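## Task

Carry the green bin and the blue bin, and no other item, over the benches to the bench edge where the hook currently rests. Afterwards the hook must again rest at its present spot, lying flat on the bench with its handle sticking out past that edge. Every other item must stay on the surface it sits on now. Nothing counts if it stays in place only because a robot is holding it. Finish by opening the grippers and pulling the arms away.

## Robot and tools

Robots: four identical i2rt Big YAM arms named arm1, arm2, arm3 and arm4. Each has six revolute joints, a two-finger gripper and a wrist camera. With joints 1 and 6 at zero and the hand held level and forward, the wrist camera rides on top of the hand, aimed at the fingertips. The hand can reach roughly 1.0 m from the joint1 axis. Two room cameras, room_a and room_b, are fixed in the room. Wrist cameras are arm1_cam_wrist, arm2_cam_wrist, arm3_cam_wrist and arm4_cam_wrist.

Frame: a single scene frame, origin on the floor, +z up. "hand" means the midpoint between the fingertips; its z axis runs along the fingers and the fingers open along its y axis. Hand poses are computed from each arm's actual foot pose, which is never printed. Camera calibration lines give K, distortion D, T_world_to_cam (metres) and pos_world in OpenCV conventions; real cameras can differ slightly, and wrist-camera poses also inherit joint reading errors.

execute_actions: argument "actions" is a list holding zero or one action. An action is an object keyed by arm name; under each name goes "joints", an object of absolute joint targets (not offsets). Keys and ranges: joint1_rad -2.879 to 2.879 (rotation about the foot, positive counter-clockwise seen from above, zero points the way the foot faces); joint2_rad 0 to 3.141 (shoulder; zero has the upper arm pointing back about level, increasing lifts it up then forward); joint3_rad 0 to 3.019 (elbow; zero folds the forearm onto the upper arm, increasing opens it); joint4_rad -1.692 to 1.57 (hand pitch, positive tilts fingers up); joint5_rad -1.57 to 1.57 (sideways hand swing, positive toward the arm's right); joint6_rad -2.094 to 2.094 (hand roll, positive clockwise viewed from behind the hand); gripper_m 0 to 0.093, the fingertip gap in metres. Angles are in radians. Each arm gets its own joints object; you may name only some joints or some arms. All motions in one action start at once and may finish at different moments; each joint moves at its own speed, so the hand can sweep wide between postures. An action lasts at most 15 s. Omitted joints or arms may still be driving toward an earlier target. An unknown key or out-of-range value rejects the whole call and nothing moves. Optional "cameras": list of camera names, or "all"/null/omitted for all, [] for none. An empty actions list just reports state and images.

wait: "seconds" 0 to 10; commands nothing new and returns state and images.

zoom_image: "camera" and "region" [x0, y0, x1, y1] in pixels of that camera's latest full image (origin top-left, up to 504 by 504 pixels).

read_manual: optional "section", only "licences"; returns licence texts, moves nothing.

finished_scene: "scene" is the number of the current scene; ends it for good once the last command has been held, and reports whether the goal was met. The goal must hold stably at that moment.

Reading results: joint_positions give current readings; a joint counts as arrived within a tolerance of ±0.045, ±0.14, ±0.09, ±0.055, ±0.03, ±0.035 rad for joints 1-6 and ±0.003 m for the gripper. The "pictures" line lists cameras in image order. joint_status per joint: "off_target" means it stopped short and may keep pushing; "contact_stop" or "time_out" means it now holds where it stopped, though a timed-out joint can keep a target a limited distance ahead (up to 0.375, 0.375, 0.113, 0.225, 0.075, 0.3 rad for joints 1-6) and will move on if freed; on_its_own lists such self-driven joints, where "held at" is the held target rather than the position. "joint command not followed" with a "cause:" line means a safety check refused that arm's joint targets (its gripper command still runs); those joints show "not_followed" and the arm may retry them on later actions until given acceptable targets. Calls without an action never show that line. Targets very near the current reading may produce no motion. To relieve a pushing joint, command its reported position. A joint carrying a load sags over time.

Heat: holding loads or pushing warms motors, even while you think. MOTOR HOT appears from 85 °C; at 100 °C an OVER-TEMPERATURE FAULT drops that arm and gripper until cooled, and its unfinished keys read "limit_stop_at_motor_heat"; resend targets afterwards. Some heat carries into the next scene.

Avoid: the arms do not halt on contact and can press hard, so never drive into benches or objects. Never let two robots press or hit each other; the collision check may react late and ignores fingers, gripper housings and wrist cameras, and no state line reports robot contact. Do not drop, slam or knock items, and never push anything off the work area or onto the floor, which ends the scene. Loose items may occasionally be nudged by outside pushes, so verify with cameras. The simulation keeps running while you think, holding the last command. After a reported stop, later motion calls in the same reply are skipped. Shorter robot motion is better.

Each tool is called after "Call:" as name([rows], argument=value, ...), one row to a line, values as JSON.

## Session

Call:
execute_actions(actions=[])

Scene clock: 0.00 s.
arm1.joint_positions: joint1_rad=+0.204 joint2_rad=+0.376 joint3_rad=+1.638 joint4_rad=-1.377 joint5_rad=-0.180 joint6_rad=-0.747 gripper_m=+0.095
arm1.joint_status: not commanded
arm1.hand: x=-0.5323 y=-1.1417 z=+1.4497 quat_wxyz=(-0.517, +0.737, -0.133, -0.415) (m; scene frame)
arm2.joint_positions: joint1_rad=-0.886 joint2_rad=+0.326 joint3_rad=+1.487 joint4_rad=-1.541 joint5_rad=-0.196 joint6_rad=+0.716 gripper_m=+0.094
arm2.joint_status: not commanded
arm2.hand: x=+0.4899 y=-1.1268 z=+1.2855 quat_wxyz=(-0.359, +0.075, -0.821, -0.437) (m; scene frame)
arm3.joint_positions: joint1_rad=-0.043 joint2_rad=+0.336 joint3_rad=+1.481 joint4_rad=-1.494 joint5_rad=-0.013 joint6_rad=+0.403 gripper_m=+0.094
arm3.joint_status: not commanded
arm3.hand: x=-0.5011 y=+1.1126 z=+1.3290 quat_wxyz=(-0.464, -0.710, -0.413, +0.332) (m; scene frame)
arm4.joint_positions: joint1_rad=+0.509 joint2_rad=+0.251 joint3_rad=+1.549 joint4_rad=-1.544 joint5_rad=+0.218 joint6_rad=-0.057 gripper_m=+0.094
arm4.joint_status: not commanded
arm4.hand: x=+0.4778 y=+1.1651 z=+1.3734 quat_wxyz=(-0.474, -0.434, -0.655, +0.397) (m; scene frame)
pictures: arm1_cam_wrist, arm2_cam_wrist, arm3_cam_wrist, arm4_cam_wrist, room_a, room_b
camera_calibration (this result's frames):
arm1_cam_wrist: T_world_to_cam=[[0.633737, 0.426921, 0.64507, -0.112226], [0.772901, -0.315334, -0.550626, 0.858141], [-0.0316611, 0.847527, -0.529807, 1.84577], [0, 0, 0, 1]] pos_world=[-0.533697, -1.24582, 1.52281]
arm2_cam_wrist: T_world_to_cam=[[0.435565, -0.598468, -0.672398, -0.0246437], [-0.90009, -0.298703, -0.317198, 0.512427], [-0.0110137, 0.743379, -0.66878, 1.82352], [0, 0, 0, 1]] pos_world=[0.492048, -1.21725, 1.3655]
arm3_cam_wrist: T_world_to_cam=[[-0.888363, 0.236298, -0.393668, -0.185512], [0.419701, 0.76559, -0.487568, 0.0134477], [0.186178, -0.59836, -0.779297, 1.91985], [0, 0, 0, 1]] pos_world=[-0.527879, 1.1823, 1.42966]
arm4_cam_wrist: T_world_to_cam=[[-0.945849, -0.306063, 0.108144, 0.659751], [-0.300411, 0.699128, -0.648824, 0.222533], [0.122974, -0.646178, -0.753214, 1.85726], [0, 0, 0, 1]] pos_world=[0.462481, 1.24647, 1.47195]
Images, in order (width x height): arm1_cam_wrist 896x504, arm2_cam_wrist 896x504, arm3_cam_wrist 896x504, arm4_cam_wrist 896x504, room_a 896x504, room_b 896x504.

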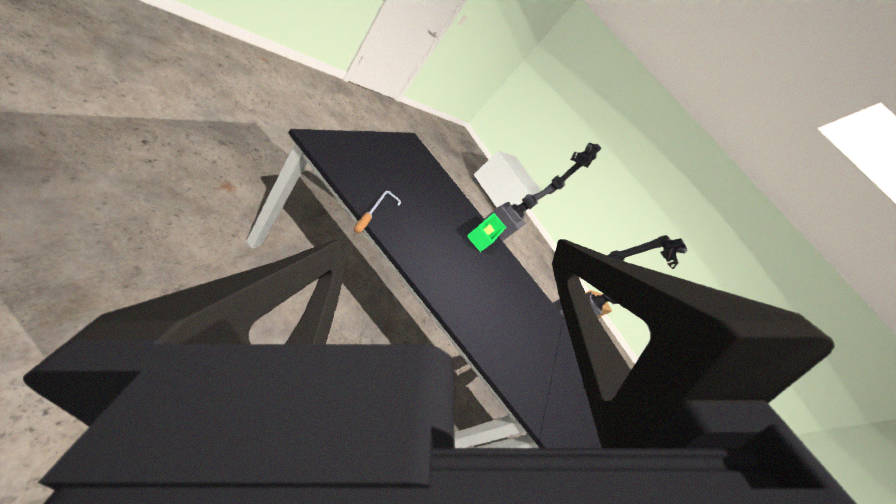

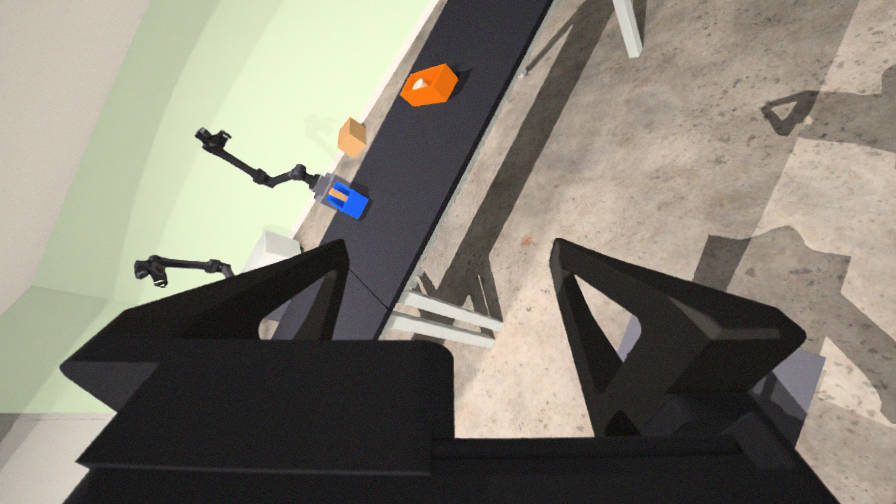

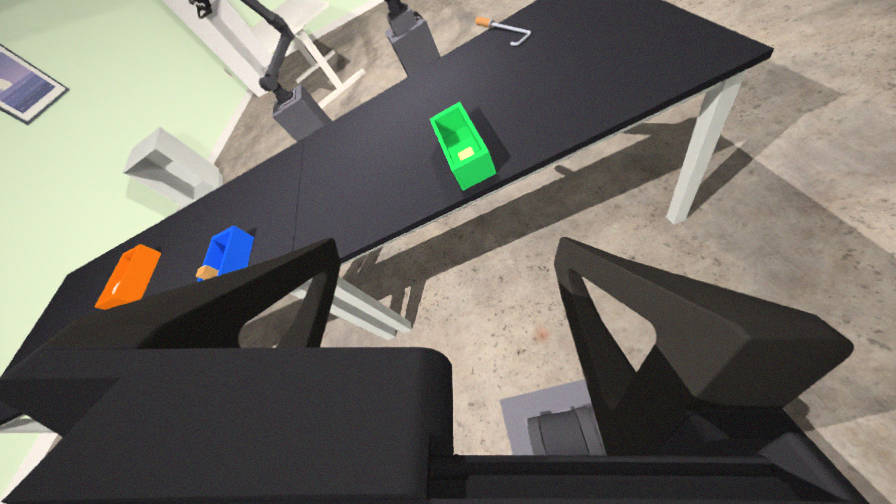

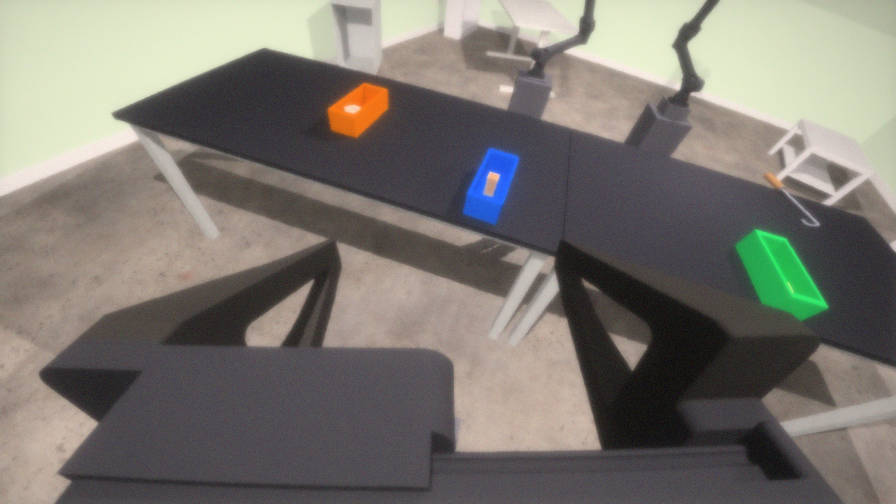

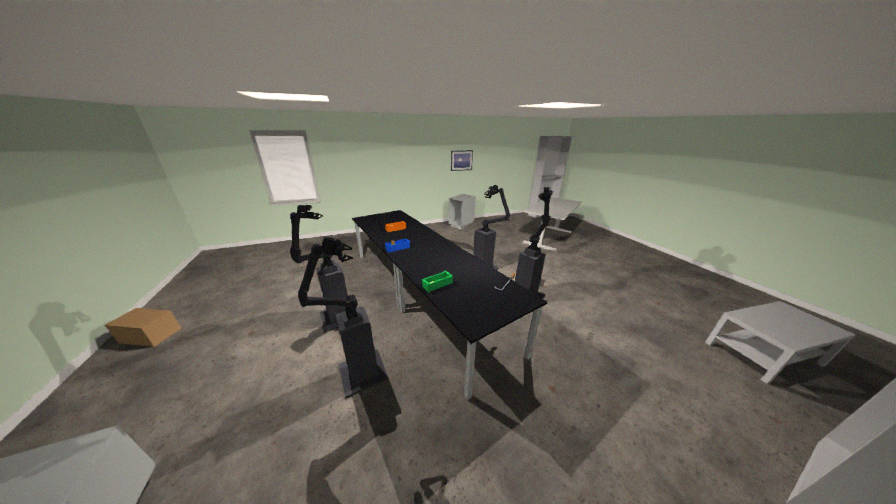

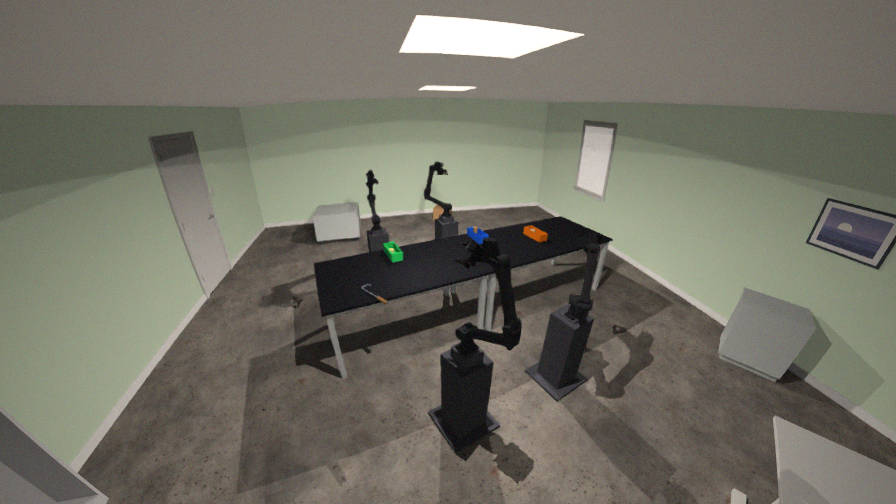

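Call:
execute_actions([
  {"arm1":{"joints":{"joint1_rad":0.52,"joint2_rad":2.1,"joint3_rad":1.45,"joint4_rad":0.5,"joint5_rad":0.6,"joint6_rad":0,"gripper_m":0.09}},"arm3":{"joints":{"joint1_rad":0.02,"joint2_rad":1.7,"joint3_rad":0.9,"joint4_rad":0.74,"joint5_rad":0,"joint6_rad":0,"gripper_m":0.06}},"arm4":{"joints":{"joint1_rad":0,"joint2_rad":1.75,"joint3_rad":0.9,"joint4_rad":0.74,"joint5_rad":0,"joint6_rad":0,"gripper_m":0.06}}},
], cameras=[])

Call:
execute_actions([
  {"arm1":{"joints":{"joint2_rad":2.3,"joint3_rad":1.35,"joint4_rad":0.9}},"arm3":{"joints":{"joint2_rad":1.93,"joint3_rad":0.95}},"arm4":{"joints":{"joint2_rad":1.98,"joint3_rad":0.95}}},
], cameras=["arm1_cam_wrist","arm3_cam_wrist","arm4_cam_wrist"])

Scene clock: 2.73 s.
arm1.joint_positions: joint1_rad=+0.514 joint2_rad=+2.123 joint3_rad=+1.433 joint4_rad=+0.477 joint5_rad=+0.596 joint6_rad=-0.007 gripper_m=+0.090
arm1.joint_status: all done
arm1.hand: x=-0.8701 y=-0.4954 z=+0.9031 quat_wxyz=(-0.474, +0.582, -0.505, -0.427) (m; scene frame)
arm2.joint_positions: joint1_rad=-0.886 joint2_rad=+0.326 joint3_rad=+1.487 joint4_rad=-1.541 joint5_rad=-0.196 joint6_rad=+0.716 gripper_m=+0.094
arm2.joint_status: not commanded
arm2.hand: x=+0.4899 y=-1.1268 z=+1.2855 quat_wxyz=(-0.359, +0.075, -0.821, -0.437) (m; scene frame)
arm3.joint_positions: joint1_rad=+0.017 joint2_rad=+1.690 joint3_rad=+0.895 joint4_rad=+0.714 joint5_rad=-0.003 joint6_rad=+0.014 gripper_m=+0.060
arm3.joint_status: all done
arm3.hand: x=-0.5226 y=+0.5446 z=+0.9470 quat_wxyz=(-0.473, -0.542, -0.501, +0.482) (m; scene frame)
arm4.joint_positions: joint1_rad=-0.001 joint2_rad=+1.750 joint3_rad=+0.893 joint4_rad=+0.719 joint5_rad=+0.000 joint6_rad=-0.009 gripper_m=+0.060
arm4.joint_status: all done
arm4.hand: x=+0.5073 y=+0.5412 z=+0.9427 quat_wxyz=(-0.463, -0.530, -0.536, +0.466) (m; scene frame)
pictures: none
No camera images: the call's "cameras" was empty. Leave "cameras" out to get every camera's image.

Scene clock: 3.97 s.
arm1.joint_positions: joint1_rad=+0.514 joint2_rad=+2.325 joint3_rad=+1.331 joint4_rad=+0.878 joint5_rad=+0.597 joint6_rad=-0.007 gripper_m=+0.090
arm1.joint_status: all done
arm1.hand: x=-0.8527 y=-0.5216 z=+0.7897 quat_wxyz=(-0.482, +0.550, -0.502, -0.463) (m; scene frame)
arm2.joint_positions: joint1_rad=-0.886 joint2_rad=+0.326 joint3_rad=+1.487 joint4_rad=-1.541 joint5_rad=-0.196 joint6_rad=+0.716 gripper_m=+0.094
arm2.joint_status: not commanded
arm2.hand: x=+0.4899 y=-1.1268 z=+1.2855 quat_wxyz=(-0.359, +0.075, -0.821, -0.437) (m; scene frame)
arm3.joint_positions: joint1_rad=+0.017 joint2_rad=+1.936 joint3_rad=+0.931 joint4_rad=+0.724 joint5_rad=-0.003 joint6_rad=+0.014 gripper_m=+0.060
arm3.joint_status: all done
arm3.hand: x=-0.5212 y=+0.5307 z=+0.8109 quat_wxyz=(-0.420, -0.588, -0.544, +0.426) (m; scene frame)
arm4.joint_positions: joint1_rad=-0.001 joint2_rad=+2.000 joint3_rad=+0.920 joint4_rad=+0.730 joint5_rad=+0.000 joint6_rad=-0.009 gripper_m=+0.060
arm4.joint_status: all done
arm4.hand: x=+0.5072 y=+0.5385 z=+0.8000 quat_wxyz=(-0.404, -0.576, -0.583, +0.407) (m; scene frame)
pictures: arm1_cam_wrist, arm3_cam_wrist, arm4_cam_wrist
camera_calibration (this result's frames):
arm1_cam_wrist: T_world_to_cam=[[0.998032, 0.0259898, 0.0570753, 0.817743], [0.0600665, -0.657783, -0.750808, 0.309535], [0.0180299, 0.752759, -0.65805, 1.05458], [0, 0, 0, 1]] pos_world=[-0.85374, -0.611488, 0.879692]
arm3_cam_wrist: T_world_to_cam=[[-0.997294, 0.0618899, -0.0396887, -0.521137], [0.0731975, 0.785088, -0.615044, 0.127201], [-0.00690593, -0.616285, -0.787493, 1.0872], [0, 0, 0, 1]] pos_world=[-0.521529, 0.602414, 0.913714]
arm4_cam_wrist: T_world_to_cam=[[-0.999953, -0.00328147, 0.00910525, 0.50147], [-0.00786042, 0.824233, -0.566196, 0.0154877], [-0.00564689, -0.566241, -0.82422, 1.09584], [0, 0, 0, 1]] pos_world=[0.507756, 0.609387, 0.907413]
Images, in order (width x height): arm1_cam_wrist 896x504, arm3_cam_wrist 896x504, arm4_cam_wrist 896x504.

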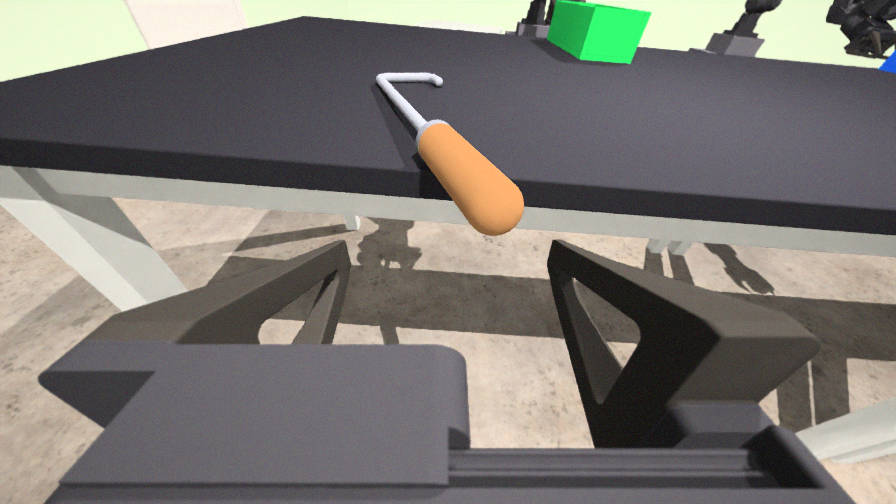

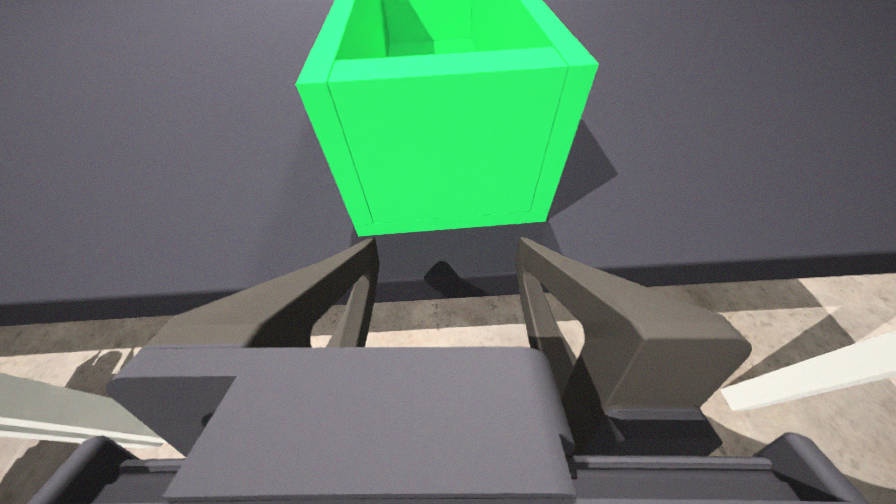

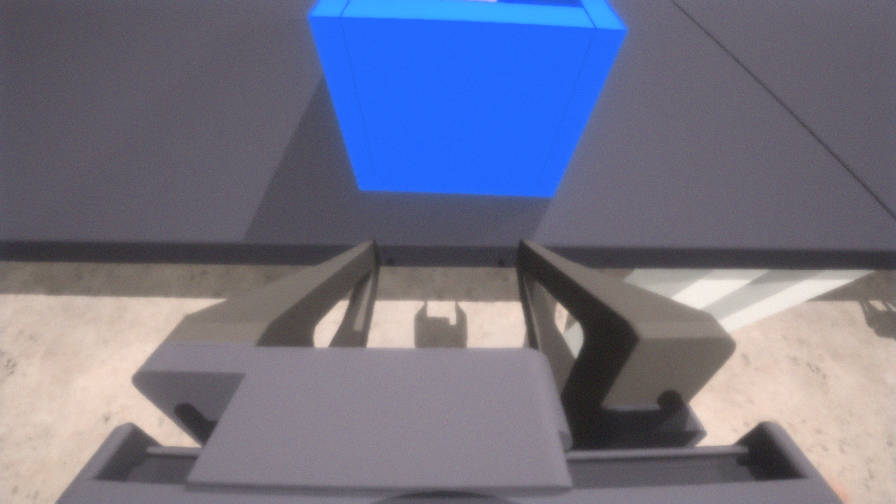

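Call:
execute_actions([
  {"arm1":{"joints":{"joint1_rad":0.44,"joint5_rad":0.37}},"arm3":{"joints":{"joint2_rad":1.99,"joint3_rad":1.13}},"arm4":{"joints":{"joint2_rad":2.03,"joint3_rad":1.13}}},
], cameras=[])

Call:
execute_actions([
  {"arm1":{"joints":{"joint1_rad":0.423,"joint2_rad":2.36,"joint3_rad":1.44,"joint4_rad":0.98}},"arm3":{"joints":{"joint2_rad":2.16,"joint3_rad":1.43,"joint4_rad":0.56}},"arm4":{"joints":{"joint2_rad":2.2,"joint3_rad":1.44,"joint4_rad":0.56}}},
], cameras=["arm1_cam_wrist"])

Call:
execute_actions([
  {"arm3":{"joints":{"joint2_rad":2.38,"joint3_rad":1.86,"joint4_rad":0.34}},"arm4":{"joints":{"joint2_rad":2.42,"joint3_rad":1.87,"joint4_rad":0.34}}},
], cameras=[])

Call:
execute_actions([
  {"arm3":{"joints":{"joint2_rad":2.61,"joint3_rad":2.3,"joint4_rad":0.16}},"arm4":{"joints":{"joint2_rad":2.65,"joint3_rad":2.31,"joint4_rad":0.16}}},
], cameras=[])

Call:
execute_actions([
  {"arm3":{"joints":{"joint2_rad":2.92,"joint3_rad":2.9,"joint4_rad":0}},"arm4":{"joints":{"joint2_rad":2.96,"joint3_rad":2.9,"joint4_rad":0}}},
], cameras=["arm1_cam_wrist","room_a","arm3_cam_wrist","arm4_cam_wrist"])

Scene clock: 5.60 s.
arm1.joint_positions: joint1_rad=+0.434 joint2_rad=+2.325 joint3_rad=+1.331 joint4_rad=+0.878 joint5_rad=+0.374 joint6_rad=-0.006 gripper_m=+0.090
arm1.joint_status: all done
arm1.hand: x=-0.8365 y=-0.4973 z=+0.7872 quat_wxyz=(-0.438, +0.581, -0.470, -0.498) (m; scene frame)
arm2.joint_positions: joint1_rad=-0.886 joint2_rad=+0.326 joint3_rad=+1.487 joint4_rad=-1.541 joint5_rad=-0.196 joint6_rad=+0.716 gripper_m=+0.094
arm2.joint_status: not commanded
arm2.hand: x=+0.4899 y=-1.1268 z=+1.2855 quat_wxyz=(-0.359, +0.075, -0.821, -0.437) (m; scene frame)
arm3.joint_positions: joint1_rad=+0.017 joint2_rad=+1.972 joint3_rad=+1.106 joint4_rad=+0.724 joint5_rad=-0.003 joint6_rad=+0.013 gripper_m=+0.060
arm3.joint_status: all done
arm3.hand: x=-0.5253 y=+0.4688 z=+0.8681 quat_wxyz=(-0.457, -0.556, -0.515, +0.466) (m; scene frame)
arm4.joint_positions: joint1_rad=-0.001 joint2_rad=+2.021 joint3_rad=+1.097 joint4_rad=+0.730 joint5_rad=+0.001 joint6_rad=-0.009 gripper_m=+0.060
arm4.joint_status: all done
arm4.hand: x=+0.5073 y=+0.4717 z=+0.8642 quat_wxyz=(-0.448, -0.543, -0.549, +0.451) (m; scene frame)
pictures: none
No camera images: the call's "cameras" was empty. Leave "cameras" out to get every camera's image.

Scene clock: 6.67 s.
arm1.joint_positions: joint1_rad=+0.430 joint2_rad=+2.351 joint3_rad=+1.406 joint4_rad=+0.958 joint5_rad=+0.374 joint6_rad=-0.006 gripper_m=+0.090
arm1.joint_status: all done
arm1.hand: x=-0.8451 y=-0.4759 z=+0.8197 quat_wxyz=(-0.455, +0.538, -0.458, -0.541) (m; scene frame)
arm2.joint_positions: joint1_rad=-0.886 joint2_rad=+0.326 joint3_rad=+1.487 joint4_rad=-1.541 joint5_rad=-0.196 joint6_rad=+0.716 gripper_m=+0.094
arm2.joint_status: not commanded
arm2.hand: x=+0.4899 y=-1.1268 z=+1.2855 quat_wxyz=(-0.359, +0.075, -0.821, -0.437) (m; scene frame)
arm3.joint_positions: joint1_rad=+0.017 joint2_rad=+2.153 joint3_rad=+1.394 joint4_rad=+0.576 joint5_rad=-0.003 joint6_rad=+0.013 gripper_m=+0.060
arm3.joint_status: all done
arm3.hand: x=-0.5294 y=+0.3868 z=+0.8417 quat_wxyz=(-0.446, -0.566, -0.524, +0.454) (m; scene frame)
arm4.joint_positions: joint1_rad=-0.001 joint2_rad=+2.208 joint3_rad=+1.392 joint4_rad=+0.560 joint5_rad=+0.001 joint6_rad=-0.008 gripper_m=+0.060
arm4.joint_status: all done
arm4.hand: x=+0.5075 y=+0.3898 z=+0.8277 quat_wxyz=(-0.430, -0.557, -0.563, +0.433) (m; scene frame)
pictures: arm1_cam_wrist
camera_calibration (this result's frames):
arm1_cam_wrist: T_world_to_cam=[[0.98692, 0.16051, -0.0150479, 0.920979], [0.0799724, -0.568486, -0.818797, 0.476745], [-0.139979, 0.806883, -0.573887, 0.863014], [0, 0, 0, 1]] pos_world=[-0.826255, -0.573154, 0.899488]
Images, in order (width x height): arm1_cam_wrist 896x504.

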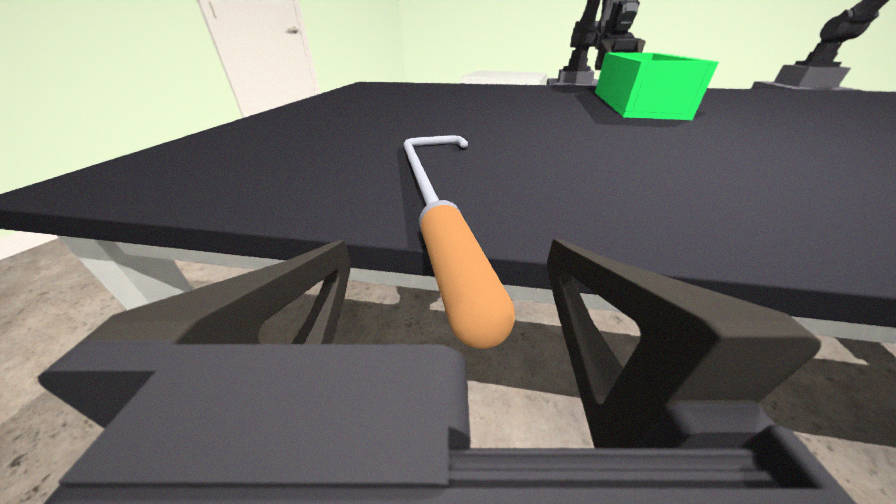

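Scene clock: 7.90 s.
arm1.joint_positions: joint1_rad=+0.430 joint2_rad=+2.351 joint3_rad=+1.406 joint4_rad=+0.958 joint5_rad=+0.374 joint6_rad=-0.006 gripper_m=+0.090
arm1.joint_status: not commanded
arm1.hand: x=-0.8451 y=-0.4759 z=+0.8197 quat_wxyz=(-0.455, +0.538, -0.458, -0.541) (m; scene frame)
arm2.joint_positions: joint1_rad=-0.886 joint2_rad=+0.326 joint3_rad=+1.487 joint4_rad=-1.541 joint5_rad=-0.196 joint6_rad=+0.716 gripper_m=+0.094
arm2.joint_status: not commanded
arm2.hand: x=+0.4899 y=-1.1268 z=+1.2855 quat_wxyz=(-0.359, +0.075, -0.821, -0.437) (m; scene frame)
arm3.joint_positions: joint1_rad=+0.017 joint2_rad=+2.370 joint3_rad=+1.827 joint4_rad=+0.356 joint5_rad=+0.000 joint6_rad=+0.006 gripper_m=+0.060
arm3.joint_status: all done
arm3.hand: x=-0.5354 y=+0.2834 z=+0.8423 quat_wxyz=(-0.443, -0.565, -0.526, +0.455) (m; scene frame)
arm4.joint_positions: joint1_rad=-0.001 joint2_rad=+2.416 joint3_rad=+1.818 joint4_rad=+0.342 joint5_rad=-0.002 joint6_rad=+0.002 gripper_m=+0.060
arm4.joint_status: all done
arm4.hand: x=+0.5082 y=+0.2872 z=+0.8282 quat_wxyz=(-0.434, -0.559, -0.560, +0.431) (m; scene frame)
pictures: none
No camera images: the call's "cameras" was empty. Leave "cameras" out to get every camera's image.

Scene clock: 9.27 s.
arm1.joint_positions: joint1_rad=+0.430 joint2_rad=+2.351 joint3_rad=+1.406 joint4_rad=+0.958 joint5_rad=+0.374 joint6_rad=-0.006 gripper_m=+0.090
arm1.joint_status: not commanded
arm1.hand: x=-0.8451 y=-0.4759 z=+0.8197 quat_wxyz=(-0.455, +0.538, -0.458, -0.541) (m; scene frame)
arm2.joint_positions: joint1_rad=-0.886 joint2_rad=+0.326 joint3_rad=+1.487 joint4_rad=-1.541 joint5_rad=-0.196 joint6_rad=+0.716 gripper_m=+0.094
arm2.joint_status: not commanded
arm2.hand: x=+0.4899 y=-1.1268 z=+1.2855 quat_wxyz=(-0.359, +0.075, -0.821, -0.437) (m; scene frame)
arm3.joint_positions: joint1_rad=+0.017 joint2_rad=+2.592 joint3_rad=+2.261 joint4_rad=+0.176 joint5_rad=+0.002 joint6_rad=-0.003 gripper_m=+0.060
arm3.joint_status: all done
arm3.hand: x=-0.5394 y=+0.2081 z=+0.8476 quat_wxyz=(-0.449, -0.556, -0.521, +0.467) (m; scene frame)
arm4.joint_positions: joint1_rad=-0.002 joint2_rad=+2.643 joint3_rad=+2.249 joint4_rad=+0.161 joint5_rad=-0.002 joint6_rad=+0.009 gripper_m=+0.060
arm4.joint_status: all done
arm4.hand: x=+0.5081 y=+0.2121 z=+0.8228 quat_wxyz=(-0.442, -0.556, -0.553, +0.436) (m; scene frame)
pictures: none
No camera images: the call's "cameras" was empty. Leave "cameras" out to get every camera's image.

Scene clock: 10.67 s.
arm1.joint_positions: joint1_rad=+0.430 joint2_rad=+2.351 joint3_rad=+1.406 joint4_rad=+0.958 joint5_rad=+0.374 joint6_rad=-0.006 gripper_m=+0.090
arm1.joint_status: not commanded
arm1.hand: x=-0.8451 y=-0.4759 z=+0.8197 quat_wxyz=(-0.455, +0.538, -0.458, -0.541) (m; scene frame)
arm2.joint_positions: joint1_rad=-0.886 joint2_rad=+0.326 joint3_rad=+1.487 joint4_rad=-1.541 joint5_rad=-0.196 joint6_rad=+0.716 gripper_m=+0.094
arm2.joint_status: not commanded
arm2.hand: x=+0.4899 y=-1.1268 z=+1.2855 quat_wxyz=(-0.359, +0.075, -0.821, -0.437) (m; scene frame)
arm3.joint_positions: joint1_rad=+0.018 joint2_rad=+2.904 joint3_rad=+2.861 joint4_rad=+0.015 joint5_rad=+0.002 joint6_rad=-0.009 gripper_m=+0.060
arm3.joint_status: all done
arm3.hand: x=-0.5420 y=+0.1592 z=+0.8689 quat_wxyz=(-0.479, -0.524, -0.493, +0.503) (m; scene frame)
arm4.joint_positions: joint1_rad=-0.002 joint2_rad=+2.955 joint3_rad=+2.835 joint4_rad=+0.001 joint5_rad=-0.002 joint6_rad=+0.009 gripper_m=+0.060
arm4.joint_status: all done
arm4.hand: x=+0.5082 y=+0.1610 z=+0.8340 quat_wxyz=(-0.473, -0.530, -0.527, +0.467) (m; scene frame)
pictures: arm1_cam_wrist, arm3_cam_wrist, arm4_cam_wrist, room_a
camera_calibration (this result's frames):
arm1_cam_wrist: T_world_to_cam=[[0.98692, 0.16051, -0.0150479, 0.920979], [0.0799724, -0.568486, -0.818797, 0.476745], [-0.139979, 0.806883, -0.573887, 0.863014], [0, 0, 0, 1]] pos_world=[-0.826255, -0.573154, 0.899488]
arm3_cam_wrist: T_world_to_cam=[[-0.998112, 0.0589301, -0.0172851, -0.536005], [0.049586, 0.607264, -0.792951, 0.62618], [-0.0362321, -0.792311, -0.60904, 0.760863], [0, 0, 0, 1]] pos_world=[-0.538476, 0.254171, 0.950661]
arm4_cam_wrist: T_world_to_cam=[[-0.999952, -0.000526807, -0.00977381, 0.516158], [0.00687813, 0.672625, -0.739952, 0.507775], [0.00696392, -0.739984, -0.672589, 0.805207], [0, 0, 0, 1]] pos_world=[0.507033, 0.25457, 0.922347]
Images, in order (width x height): arm1_cam_wrist 896x504, arm3_cam_wrist 896x504, arm4_cam_wrist 896x504, room_a 896x504.

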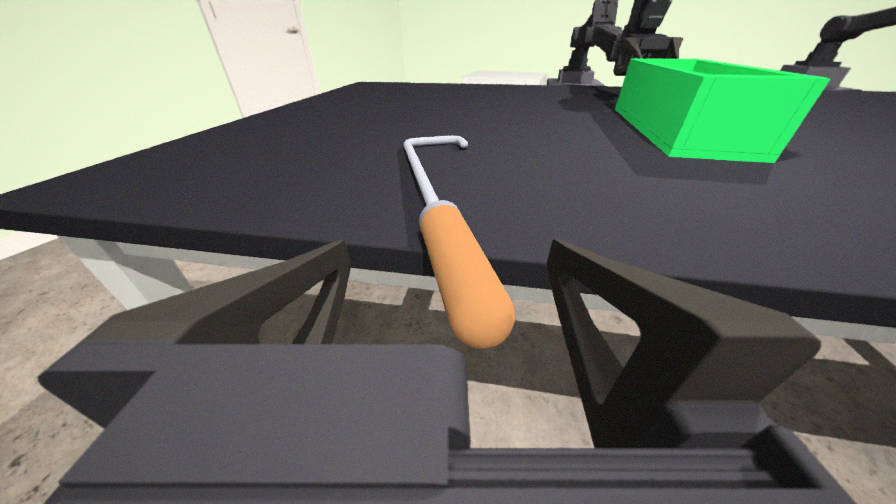

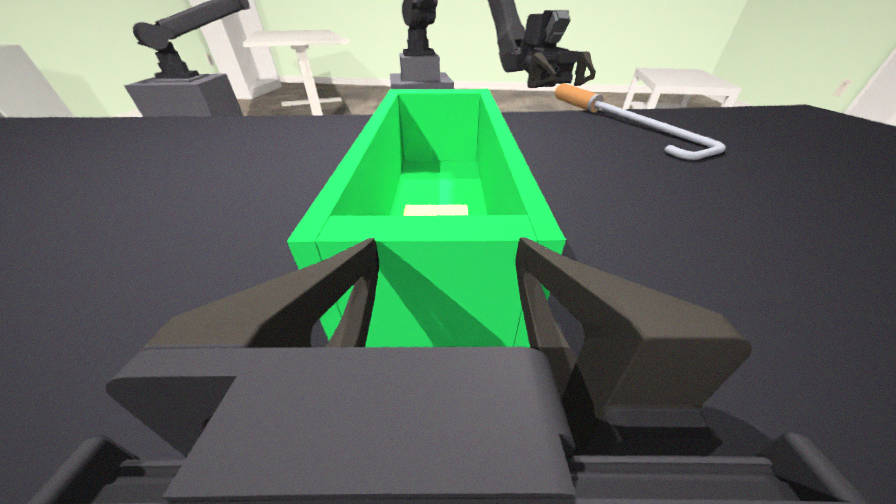

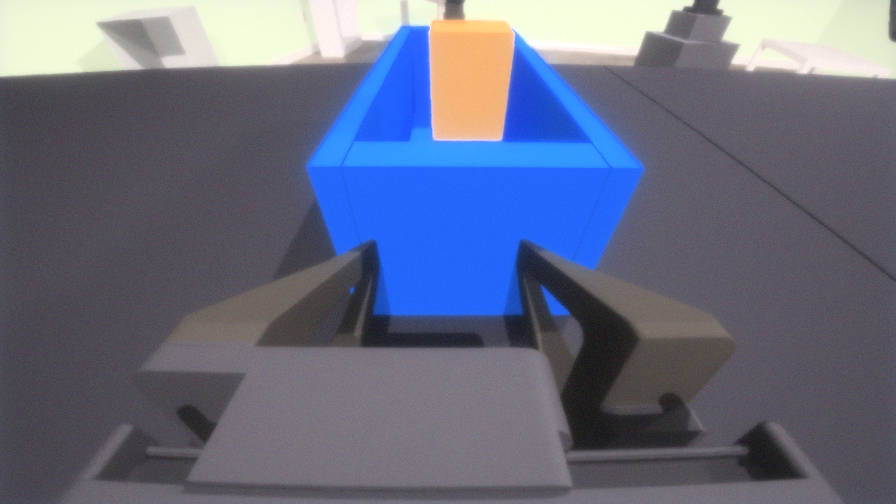

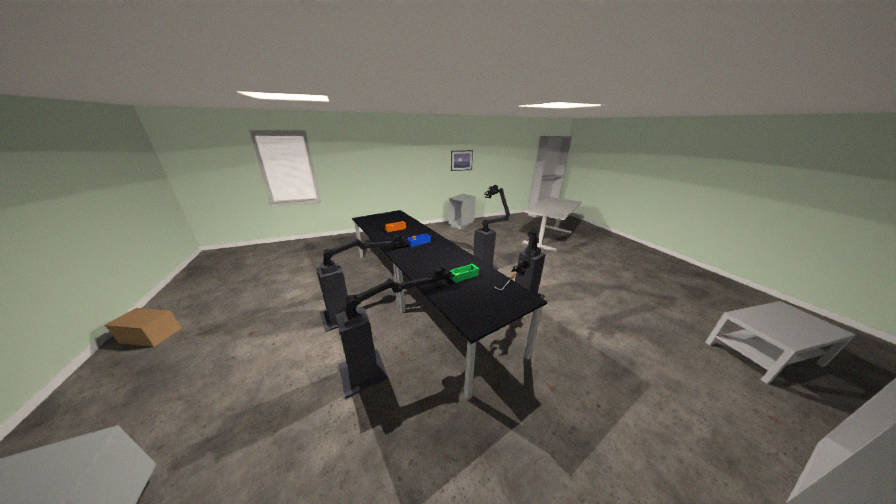

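Call:
execute_actions([
  {"arm1":{"joints":{"joint1_rad":0.41,"joint2_rad":2.41,"joint3_rad":1.44,"joint5_rad":0.32}},"arm3":{"joints":{"joint2_rad":1.7,"joint3_rad":1.9,"joint4_rad":-0.47}},"arm4":{"joints":{"joint2_rad":1.7,"joint3_rad":1.9,"joint4_rad":-0.47}}},
], cameras=["arm1_cam_wrist"])

Call:
execute_actions([
  {"arm1":{"joints":{"gripper_m":0}}},
], cameras=["arm1_cam_wrist"])

Call:
execute_actions([
  {"arm1":{"joints":{"joint2_rad":2.0,"joint3_rad":1.45,"joint4_rad":0.6,"joint6_rad":1.57}}},
], cameras=[])

Call:
execute_actions([
  {"arm1":{"joints":{"joint1_rad":-0.04,"joint5_rad":0}}},
], cameras=["arm1_cam_wrist","arm3_cam_wrist","room_a"])

Scene clock: 13.23 s.
arm1.joint_positions: joint1_rad=+0.415 joint2_rad=+2.415 joint3_rad=+1.408 joint4_rad=+0.961 joint5_rad=+0.324 joint6_rad=-0.006 gripper_m=+0.090
arm1.joint_status: all done
arm1.hand: x=-0.8395 y=-0.4779 z=+0.7717 quat_wxyz=(-0.438, +0.565, -0.456, -0.530) (m; scene frame)
arm2.joint_positions: joint1_rad=-0.886 joint2_rad=+0.326 joint3_rad=+1.487 joint4_rad=-1.541 joint5_rad=-0.196 joint6_rad=+0.716 gripper_m=+0.094
arm2.joint_status: not commanded
arm2.hand: x=+0.4899 y=-1.1268 z=+1.2855 quat_wxyz=(-0.359, +0.075, -0.821, -0.437) (m; scene frame)
arm3.joint_positions: joint1_rad=+0.018 joint2_rad=+1.690 joint3_rad=+1.900 joint4_rad=-0.453 joint5_rad=+0.002 joint6_rad=-0.009 gripper_m=+0.060
arm3.joint_status: all done
arm3.hand: x=-0.5331 y=+0.4431 z=+1.2599 quat_wxyz=(-0.424, -0.574, -0.542, +0.443) (m; scene frame)
arm4.joint_positions: joint1_rad=-0.002 joint2_rad=+1.700 joint3_rad=+1.899 joint4_rad=-0.469 joint5_rad=-0.002 joint6_rad=+0.009 gripper_m=+0.060
arm4.joint_status: all done
arm4.hand: x=+0.5076 y=+0.4419 z=+1.2814 quat_wxyz=(-0.431, -0.564, -0.561, +0.425) (m; scene frame)
pictures: arm1_cam_wrist
camera_calibration (this result's frames):
arm1_cam_wrist: T_world_to_cam=[[0.980863, 0.194655, 0.00427288, 0.911347], [0.123684, -0.605991, -0.785798, 0.4291], [-0.15037, 0.771288, -0.618469, 0.8466], [0, 0, 0, 1]] pos_world=[-0.819676, -0.57034, 0.856888]
Images, in order (width x height): arm1_cam_wrist 896x504.

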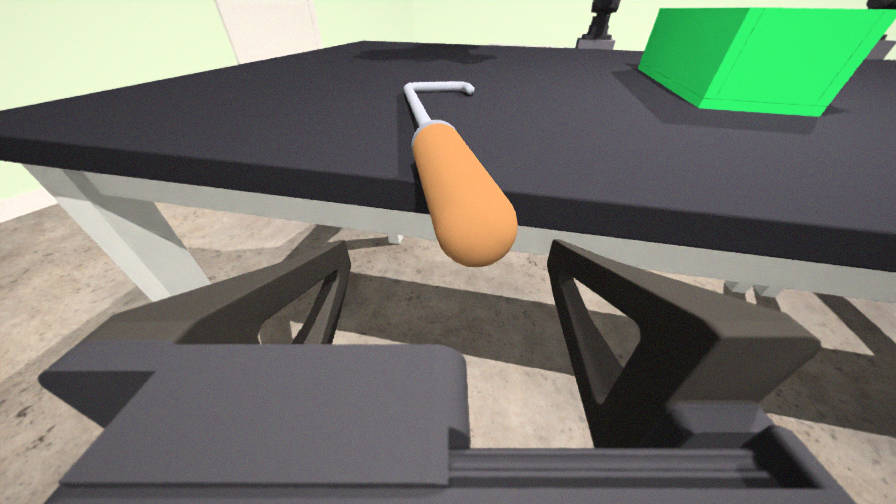

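Scene clock: 14.07 s.
arm1.joint_positions: joint1_rad=+0.414 joint2_rad=+2.417 joint3_rad=+1.408 joint4_rad=+0.961 joint5_rad=+0.321 joint6_rad=-0.006 gripper_m=+0.001
arm1.joint_status: all done
arm1.hand: x=-0.8393 y=-0.4780 z=+0.7702 quat_wxyz=(-0.438, +0.566, -0.456, -0.529) (m; scene frame)
arm2.joint_positions: joint1_rad=-0.886 joint2_rad=+0.326 joint3_rad=+1.487 joint4_rad=-1.541 joint5_rad=-0.196 joint6_rad=+0.716 gripper_m=+0.094
arm2.joint_status: not commanded
arm2.hand: x=+0.4899 y=-1.1268 z=+1.2855 quat_wxyz=(-0.359, +0.075, -0.821, -0.437) (m; scene frame)
arm3.joint_positions: joint1_rad=+0.018 joint2_rad=+1.690 joint3_rad=+1.900 joint4_rad=-0.453 joint5_rad=+0.002 joint6_rad=-0.009 gripper_m=+0.060
arm3.joint_status: not commanded
arm3.hand: x=-0.5331 y=+0.4431 z=+1.2599 quat_wxyz=(-0.424, -0.574, -0.542, +0.443) (m; scene frame)
arm4.joint_positions: joint1_rad=-0.002 joint2_rad=+1.700 joint3_rad=+1.899 joint4_rad=-0.469 joint5_rad=-0.002 joint6_rad=+0.009 gripper_m=+0.060
arm4.joint_status: not commanded
arm4.hand: x=+0.5076 y=+0.4419 z=+1.2814 quat_wxyz=(-0.431, -0.564, -0.561, +0.425) (m; scene frame)
pictures: arm1_cam_wrist
camera_calibration (this result's frames):
arm1_cam_wrist: T_world_to_cam=[[0.980488, 0.196528, 0.00436496, 0.911667], [0.12519, -0.607152, -0.784662, 0.42771], [-0.151558, 0.769898, -0.619909, 0.845219], [0, 0, 0, 1]] pos_world=[-0.819325, -0.570216, 0.855587]
Images, in order (width x height): arm1_cam_wrist 896x504.

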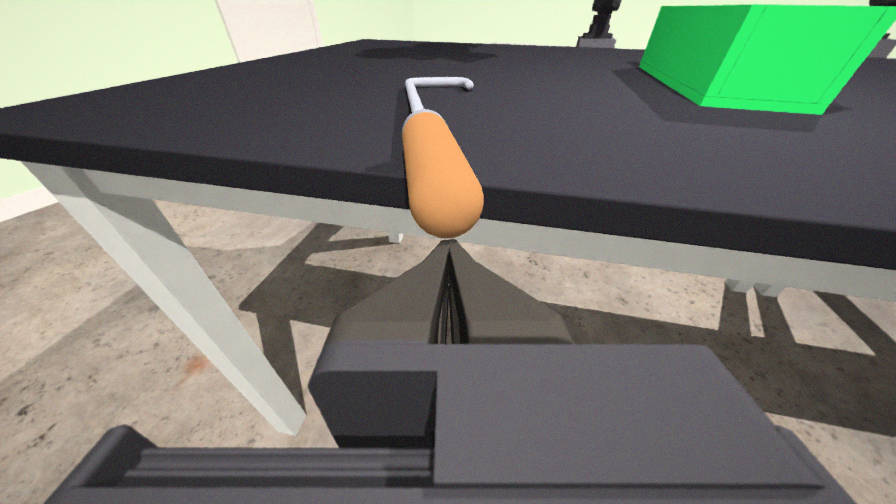

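Scene clock: 16.23 s.
arm1.joint_positions: joint1_rad=+0.414 joint2_rad=+2.009 joint3_rad=+1.438 joint4_rad=+0.606 joint5_rad=+0.321 joint6_rad=+1.563 gripper_m=+0.001
arm1.joint_status: all done
arm1.hand: x=-0.8437 y=-0.4649 z=+1.0211 quat_wxyz=(+0.076, +0.067, -0.696, -0.711) (m; scene frame)
arm2.joint_positions: joint1_rad=-0.886 joint2_rad=+0.326 joint3_rad=+1.487 joint4_rad=-1.541 joint5_rad=-0.196 joint6_rad=+0.716 gripper_m=+0.094
arm2.joint_status: not commanded
arm2.hand: x=+0.4899 y=-1.1268 z=+1.2855 quat_wxyz=(-0.359, +0.075, -0.821, -0.437) (m; scene frame)
arm3.joint_positions: joint1_rad=+0.018 joint2_rad=+1.690 joint3_rad=+1.900 joint4_rad=-0.453 joint5_rad=+0.002 joint6_rad=-0.009 gripper_m=+0.060
arm3.joint_status: not commanded
arm3.hand: x=-0.5331 y=+0.4431 z=+1.2599 quat_wxyz=(-0.424, -0.574, -0.542, +0.443) (m; scene frame)
arm4.joint_positions: joint1_rad=-0.002 joint2_rad=+1.700 joint3_rad=+1.899 joint4_rad=-0.469 joint5_rad=-0.002 joint6_rad=+0.009 gripper_m=+0.060
arm4.joint_status: not commanded
arm4.hand: x=+0.5076 y=+0.4419 z=+1.2814 quat_wxyz=(-0.431, -0.564, -0.561, +0.425) (m; scene frame)
pictures: none
No camera images: the call's "cameras" was empty. Leave "cameras" out to get every camera's image.

Scene clock: 17.93 s.
arm1.joint_positions: joint1_rad=-0.034 joint2_rad=+2.009 joint3_rad=+1.438 joint4_rad=+0.606 joint5_rad=+0.002 joint6_rad=+1.564 gripper_m=+0.001
arm1.joint_status: all done
arm1.hand: x=-0.5505 y=-0.3781 z=+1.0187 quat_wxyz=(+0.026, +0.026, -0.698, -0.715) (m; scene frame)
arm2.joint_positions: joint1_rad=-0.886 joint2_rad=+0.326 joint3_rad=+1.487 joint4_rad=-1.541 joint5_rad=-0.196 joint6_rad=+0.716 gripper_m=+0.094
arm2.joint_status: not commanded
arm2.hand: x=+0.4899 y=-1.1268 z=+1.2855 quat_wxyz=(-0.359, +0.075, -0.821, -0.437) (m; scene frame)
arm3.joint_positions: joint1_rad=+0.018 joint2_rad=+1.690 joint3_rad=+1.900 joint4_rad=-0.453 joint5_rad=+0.002 joint6_rad=-0.009 gripper_m=+0.060
arm3.joint_status: not commanded
arm3.hand: x=-0.5331 y=+0.4431 z=+1.2599 quat_wxyz=(-0.424, -0.574, -0.542, +0.443) (m; scene frame)
arm4.joint_positions: joint1_rad=-0.002 joint2_rad=+1.700 joint3_rad=+1.899 joint4_rad=-0.469 joint5_rad=-0.002 joint6_rad=+0.009 gripper_m=+0.060
arm4.joint_status: not commanded
arm4.hand: x=+0.5076 y=+0.4419 z=+1.2814 quat_wxyz=(-0.431, -0.564, -0.561, +0.425) (m; scene frame)
pictures: arm1_cam_wrist, arm3_cam_wrist, room_a
camera_calibration (this result's frames):
arm1_cam_wrist: T_world_to_cam=[[-0.00981704, 0.018111, -0.999788, 1.01818], [-0.774, -0.633173, -0.00386983, -0.653009], [-0.633109, 0.773798, 0.0202338, 0.05043], [0, 0, 0, 1]] pos_world=[-0.463506, -0.47093, 1.01441]
arm3_cam_wrist: T_world_to_cam=[[-0.99812, 0.0591912, -0.015872, -0.538981], [0.0554571, 0.762212, -0.644948, 0.511397], [-0.0260774, -0.644616, -0.764062, 1.35957], [0, 0, 0, 1]] pos_world=[-0.530875, 0.518509, 1.36006]
Images, in order (width x height): arm1_cam_wrist 896x504, arm3_cam_wrist 896x504, room_a 896x504.

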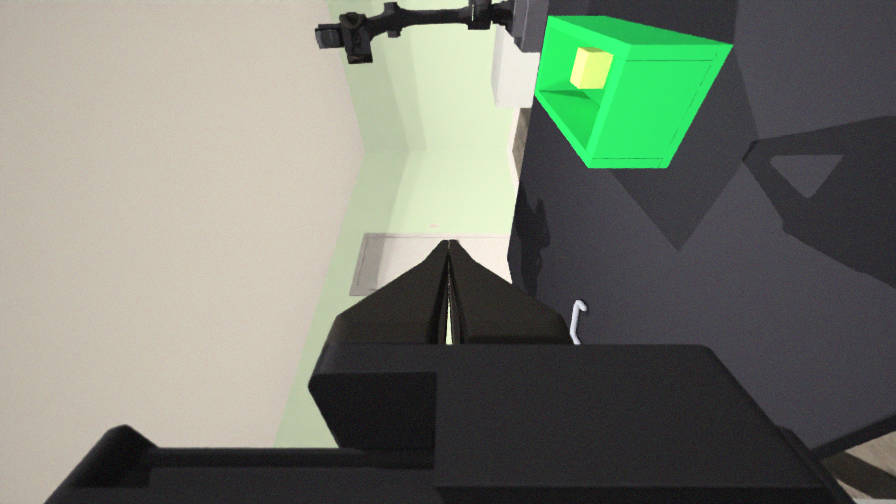

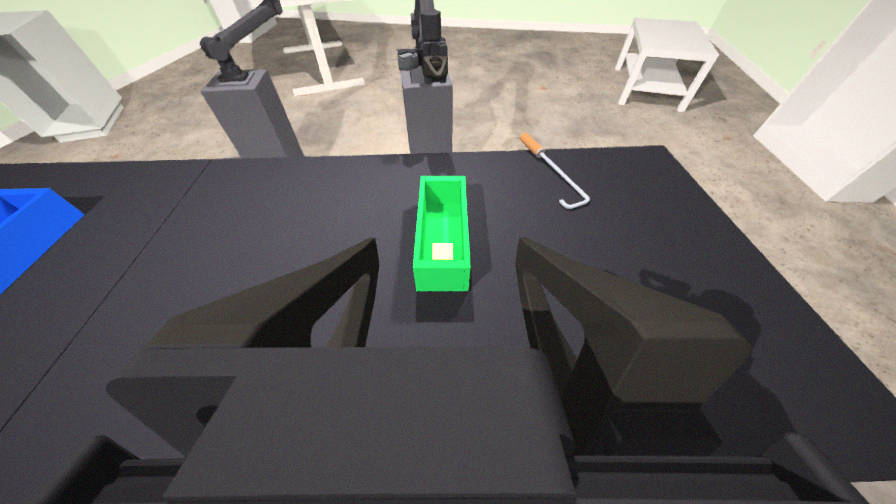

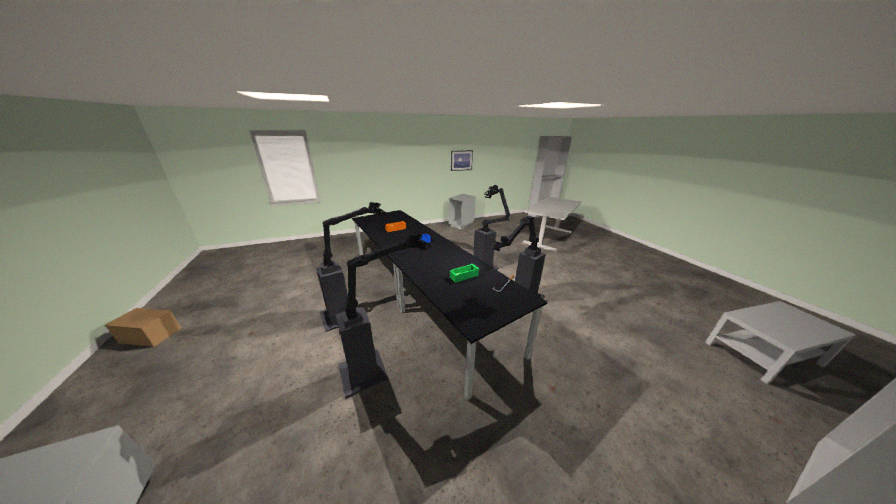

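Call:
execute_actions([
  {"arm1":{"joints":{"joint1_rad":0.42,"joint5_rad":0.32,"joint6_rad":0,"gripper_m":0.09,"joint3_rad":1.47}}},
], cameras=[])

Call:
execute_actions([
  {"arm1":{"joints":{"joint2_rad":2.385,"joint4_rad":0.94}}},
], cameras=["arm1_cam_wrist"])

Call:
execute_actions([
  {"arm1":{"joints":{"gripper_m":0}}},
], cameras=["arm1_cam_wrist"])

Scene clock: 20.40 s.
arm1.joint_positions: joint1_rad=+0.414 joint2_rad=+2.009 joint3_rad=+1.438 joint4_rad=+0.606 joint5_rad=+0.317 joint6_rad=+0.008 gripper_m=+0.090
arm1.joint_status: all done
arm1.hand: x=-0.8446 y=-0.4651 z=+1.0211 quat_wxyz=(-0.444, +0.537, -0.448, -0.561) (m; scene frame)
arm2.joint_positions: joint1_rad=-0.886 joint2_rad=+0.326 joint3_rad=+1.487 joint4_rad=-1.541 joint5_rad=-0.196 joint6_rad=+0.716 gripper_m=+0.094
arm2.joint_status: not commanded
arm2.hand: x=+0.4899 y=-1.1268 z=+1.2855 quat_wxyz=(-0.359, +0.075, -0.821, -0.437) (m; scene frame)
arm3.joint_positions: joint1_rad=+0.018 joint2_rad=+1.690 joint3_rad=+1.900 joint4_rad=-0.453 joint5_rad=+0.002 joint6_rad=-0.009 gripper_m=+0.060
arm3.joint_status: not commanded
arm3.hand: x=-0.5331 y=+0.4431 z=+1.2599 quat_wxyz=(-0.424, -0.574, -0.542, +0.443) (m; scene frame)
arm4.joint_positions: joint1_rad=-0.002 joint2_rad=+1.700 joint3_rad=+1.899 joint4_rad=-0.469 joint5_rad=-0.002 joint6_rad=+0.009 gripper_m=+0.060
arm4.joint_status: not commanded
arm4.hand: x=+0.5076 y=+0.4419 z=+1.2814 quat_wxyz=(-0.431, -0.564, -0.561, +0.425) (m; scene frame)
pictures: none
No camera images: the call's "cameras" was empty. Leave "cameras" out to get every camera's image.

Scene clock: 21.87 s.
arm1.joint_positions: joint1_rad=+0.414 joint2_rad=+2.406 joint3_rad=+1.446 joint4_rad=+0.919 joint5_rad=+0.317 joint6_rad=+0.007 gripper_m=+0.090
arm1.joint_status: all done
arm1.hand: x=-0.8468 y=-0.4664 z=+0.7859 quat_wxyz=(-0.434, +0.562, -0.457, -0.536) (m; scene frame)
arm2.joint_positions: joint1_rad=-0.886 joint2_rad=+0.326 joint3_rad=+1.487 joint4_rad=-1.541 joint5_rad=-0.196 joint6_rad=+0.716 gripper_m=+0.094
arm2.joint_status: not commanded
arm2.hand: x=+0.4899 y=-1.1268 z=+1.2855 quat_wxyz=(-0.359, +0.075, -0.821, -0.437) (m; scene frame)
arm3.joint_positions: joint1_rad=+0.018 joint2_rad=+1.690 joint3_rad=+1.900 joint4_rad=-0.453 joint5_rad=+0.002 joint6_rad=-0.009 gripper_m=+0.060
arm3.joint_status: not commanded
arm3.hand: x=-0.5331 y=+0.4431 z=+1.2599 quat_wxyz=(-0.424, -0.574, -0.542, +0.443) (m; scene frame)
arm4.joint_positions: joint1_rad=-0.002 joint2_rad=+1.700 joint3_rad=+1.899 joint4_rad=-0.469 joint5_rad=-0.002 joint6_rad=+0.009 gripper_m=+0.060
arm4.joint_status: not commanded
arm4.hand: x=+0.5076 y=+0.4419 z=+1.2814 quat_wxyz=(-0.431, -0.564, -0.561, +0.425) (m; scene frame)
pictures: arm1_cam_wrist
camera_calibration (this result's frames):
arm1_cam_wrist: T_world_to_cam=[[0.979753, 0.199914, -0.0108443, 0.929666], [0.114429, -0.603603, -0.789031, 0.444026], [-0.164284, 0.771815, -0.614258, 0.830549], [0, 0, 0, 1]] pos_world=[-0.825206, -0.558868, 0.870603]
Images, in order (width x height): arm1_cam_wrist 896x504.

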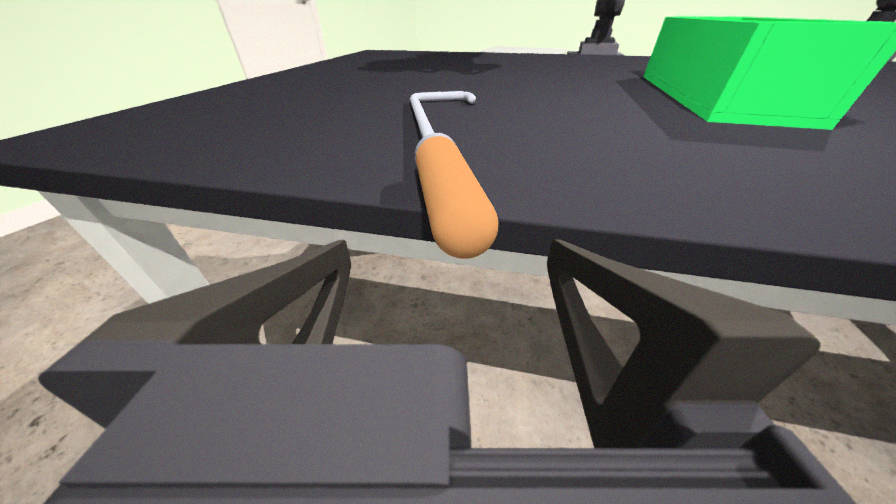

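Scene clock: 22.57 s.
arm1.joint_positions: joint1_rad=+0.415 joint2_rad=+2.406 joint3_rad=+1.446 joint4_rad=+0.919 joint5_rad=+0.319 joint6_rad=+0.006 gripper_m=+0.001
arm1.joint_status: all done
arm1.hand: x=-0.8471 y=-0.4666 z=+0.7859 quat_wxyz=(-0.434, +0.562, -0.457, -0.535) (m; scene frame)
arm2.joint_positions: joint1_rad=-0.886 joint2_rad=+0.326 joint3_rad=+1.487 joint4_rad=-1.541 joint5_rad=-0.196 joint6_rad=+0.716 gripper_m=+0.094
arm2.joint_status: not commanded
arm2.hand: x=+0.4899 y=-1.1268 z=+1.2855 quat_wxyz=(-0.359, +0.075, -0.821, -0.437) (m; scene frame)
arm3.joint_positions: joint1_rad=+0.018 joint2_rad=+1.690 joint3_rad=+1.900 joint4_rad=-0.453 joint5_rad=+0.002 joint6_rad=-0.009 gripper_m=+0.060
arm3.joint_status: not commanded
arm3.hand: x=-0.5331 y=+0.4431 z=+1.2599 quat_wxyz=(-0.424, -0.574, -0.542, +0.443) (m; scene frame)
arm4.joint_positions: joint1_rad=-0.002 joint2_rad=+1.700 joint3_rad=+1.899 joint4_rad=-0.469 joint5_rad=-0.002 joint6_rad=+0.009 gripper_m=+0.060
arm4.joint_status: not commanded
arm4.hand: x=+0.5076 y=+0.4419 z=+1.2814 quat_wxyz=(-0.431, -0.564, -0.561, +0.425) (m; scene frame)
pictures: arm1_cam_wrist
camera_calibration (this result's frames):
arm1_cam_wrist: T_world_to_cam=[[0.979906, 0.199188, -0.0103962, 0.929437], [0.114325, -0.603605, -0.789044, 0.443856], [-0.163443, 0.772001, -0.614248, 0.831465], [0, 0, 0, 1]] pos_world=[-0.825607, -0.559111, 0.87061]
Images, in order (width x height): arm1_cam_wrist 896x504.

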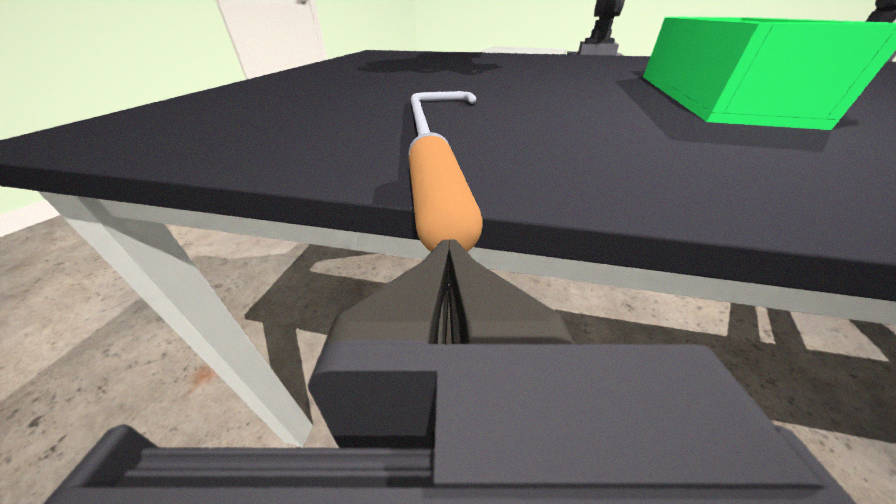

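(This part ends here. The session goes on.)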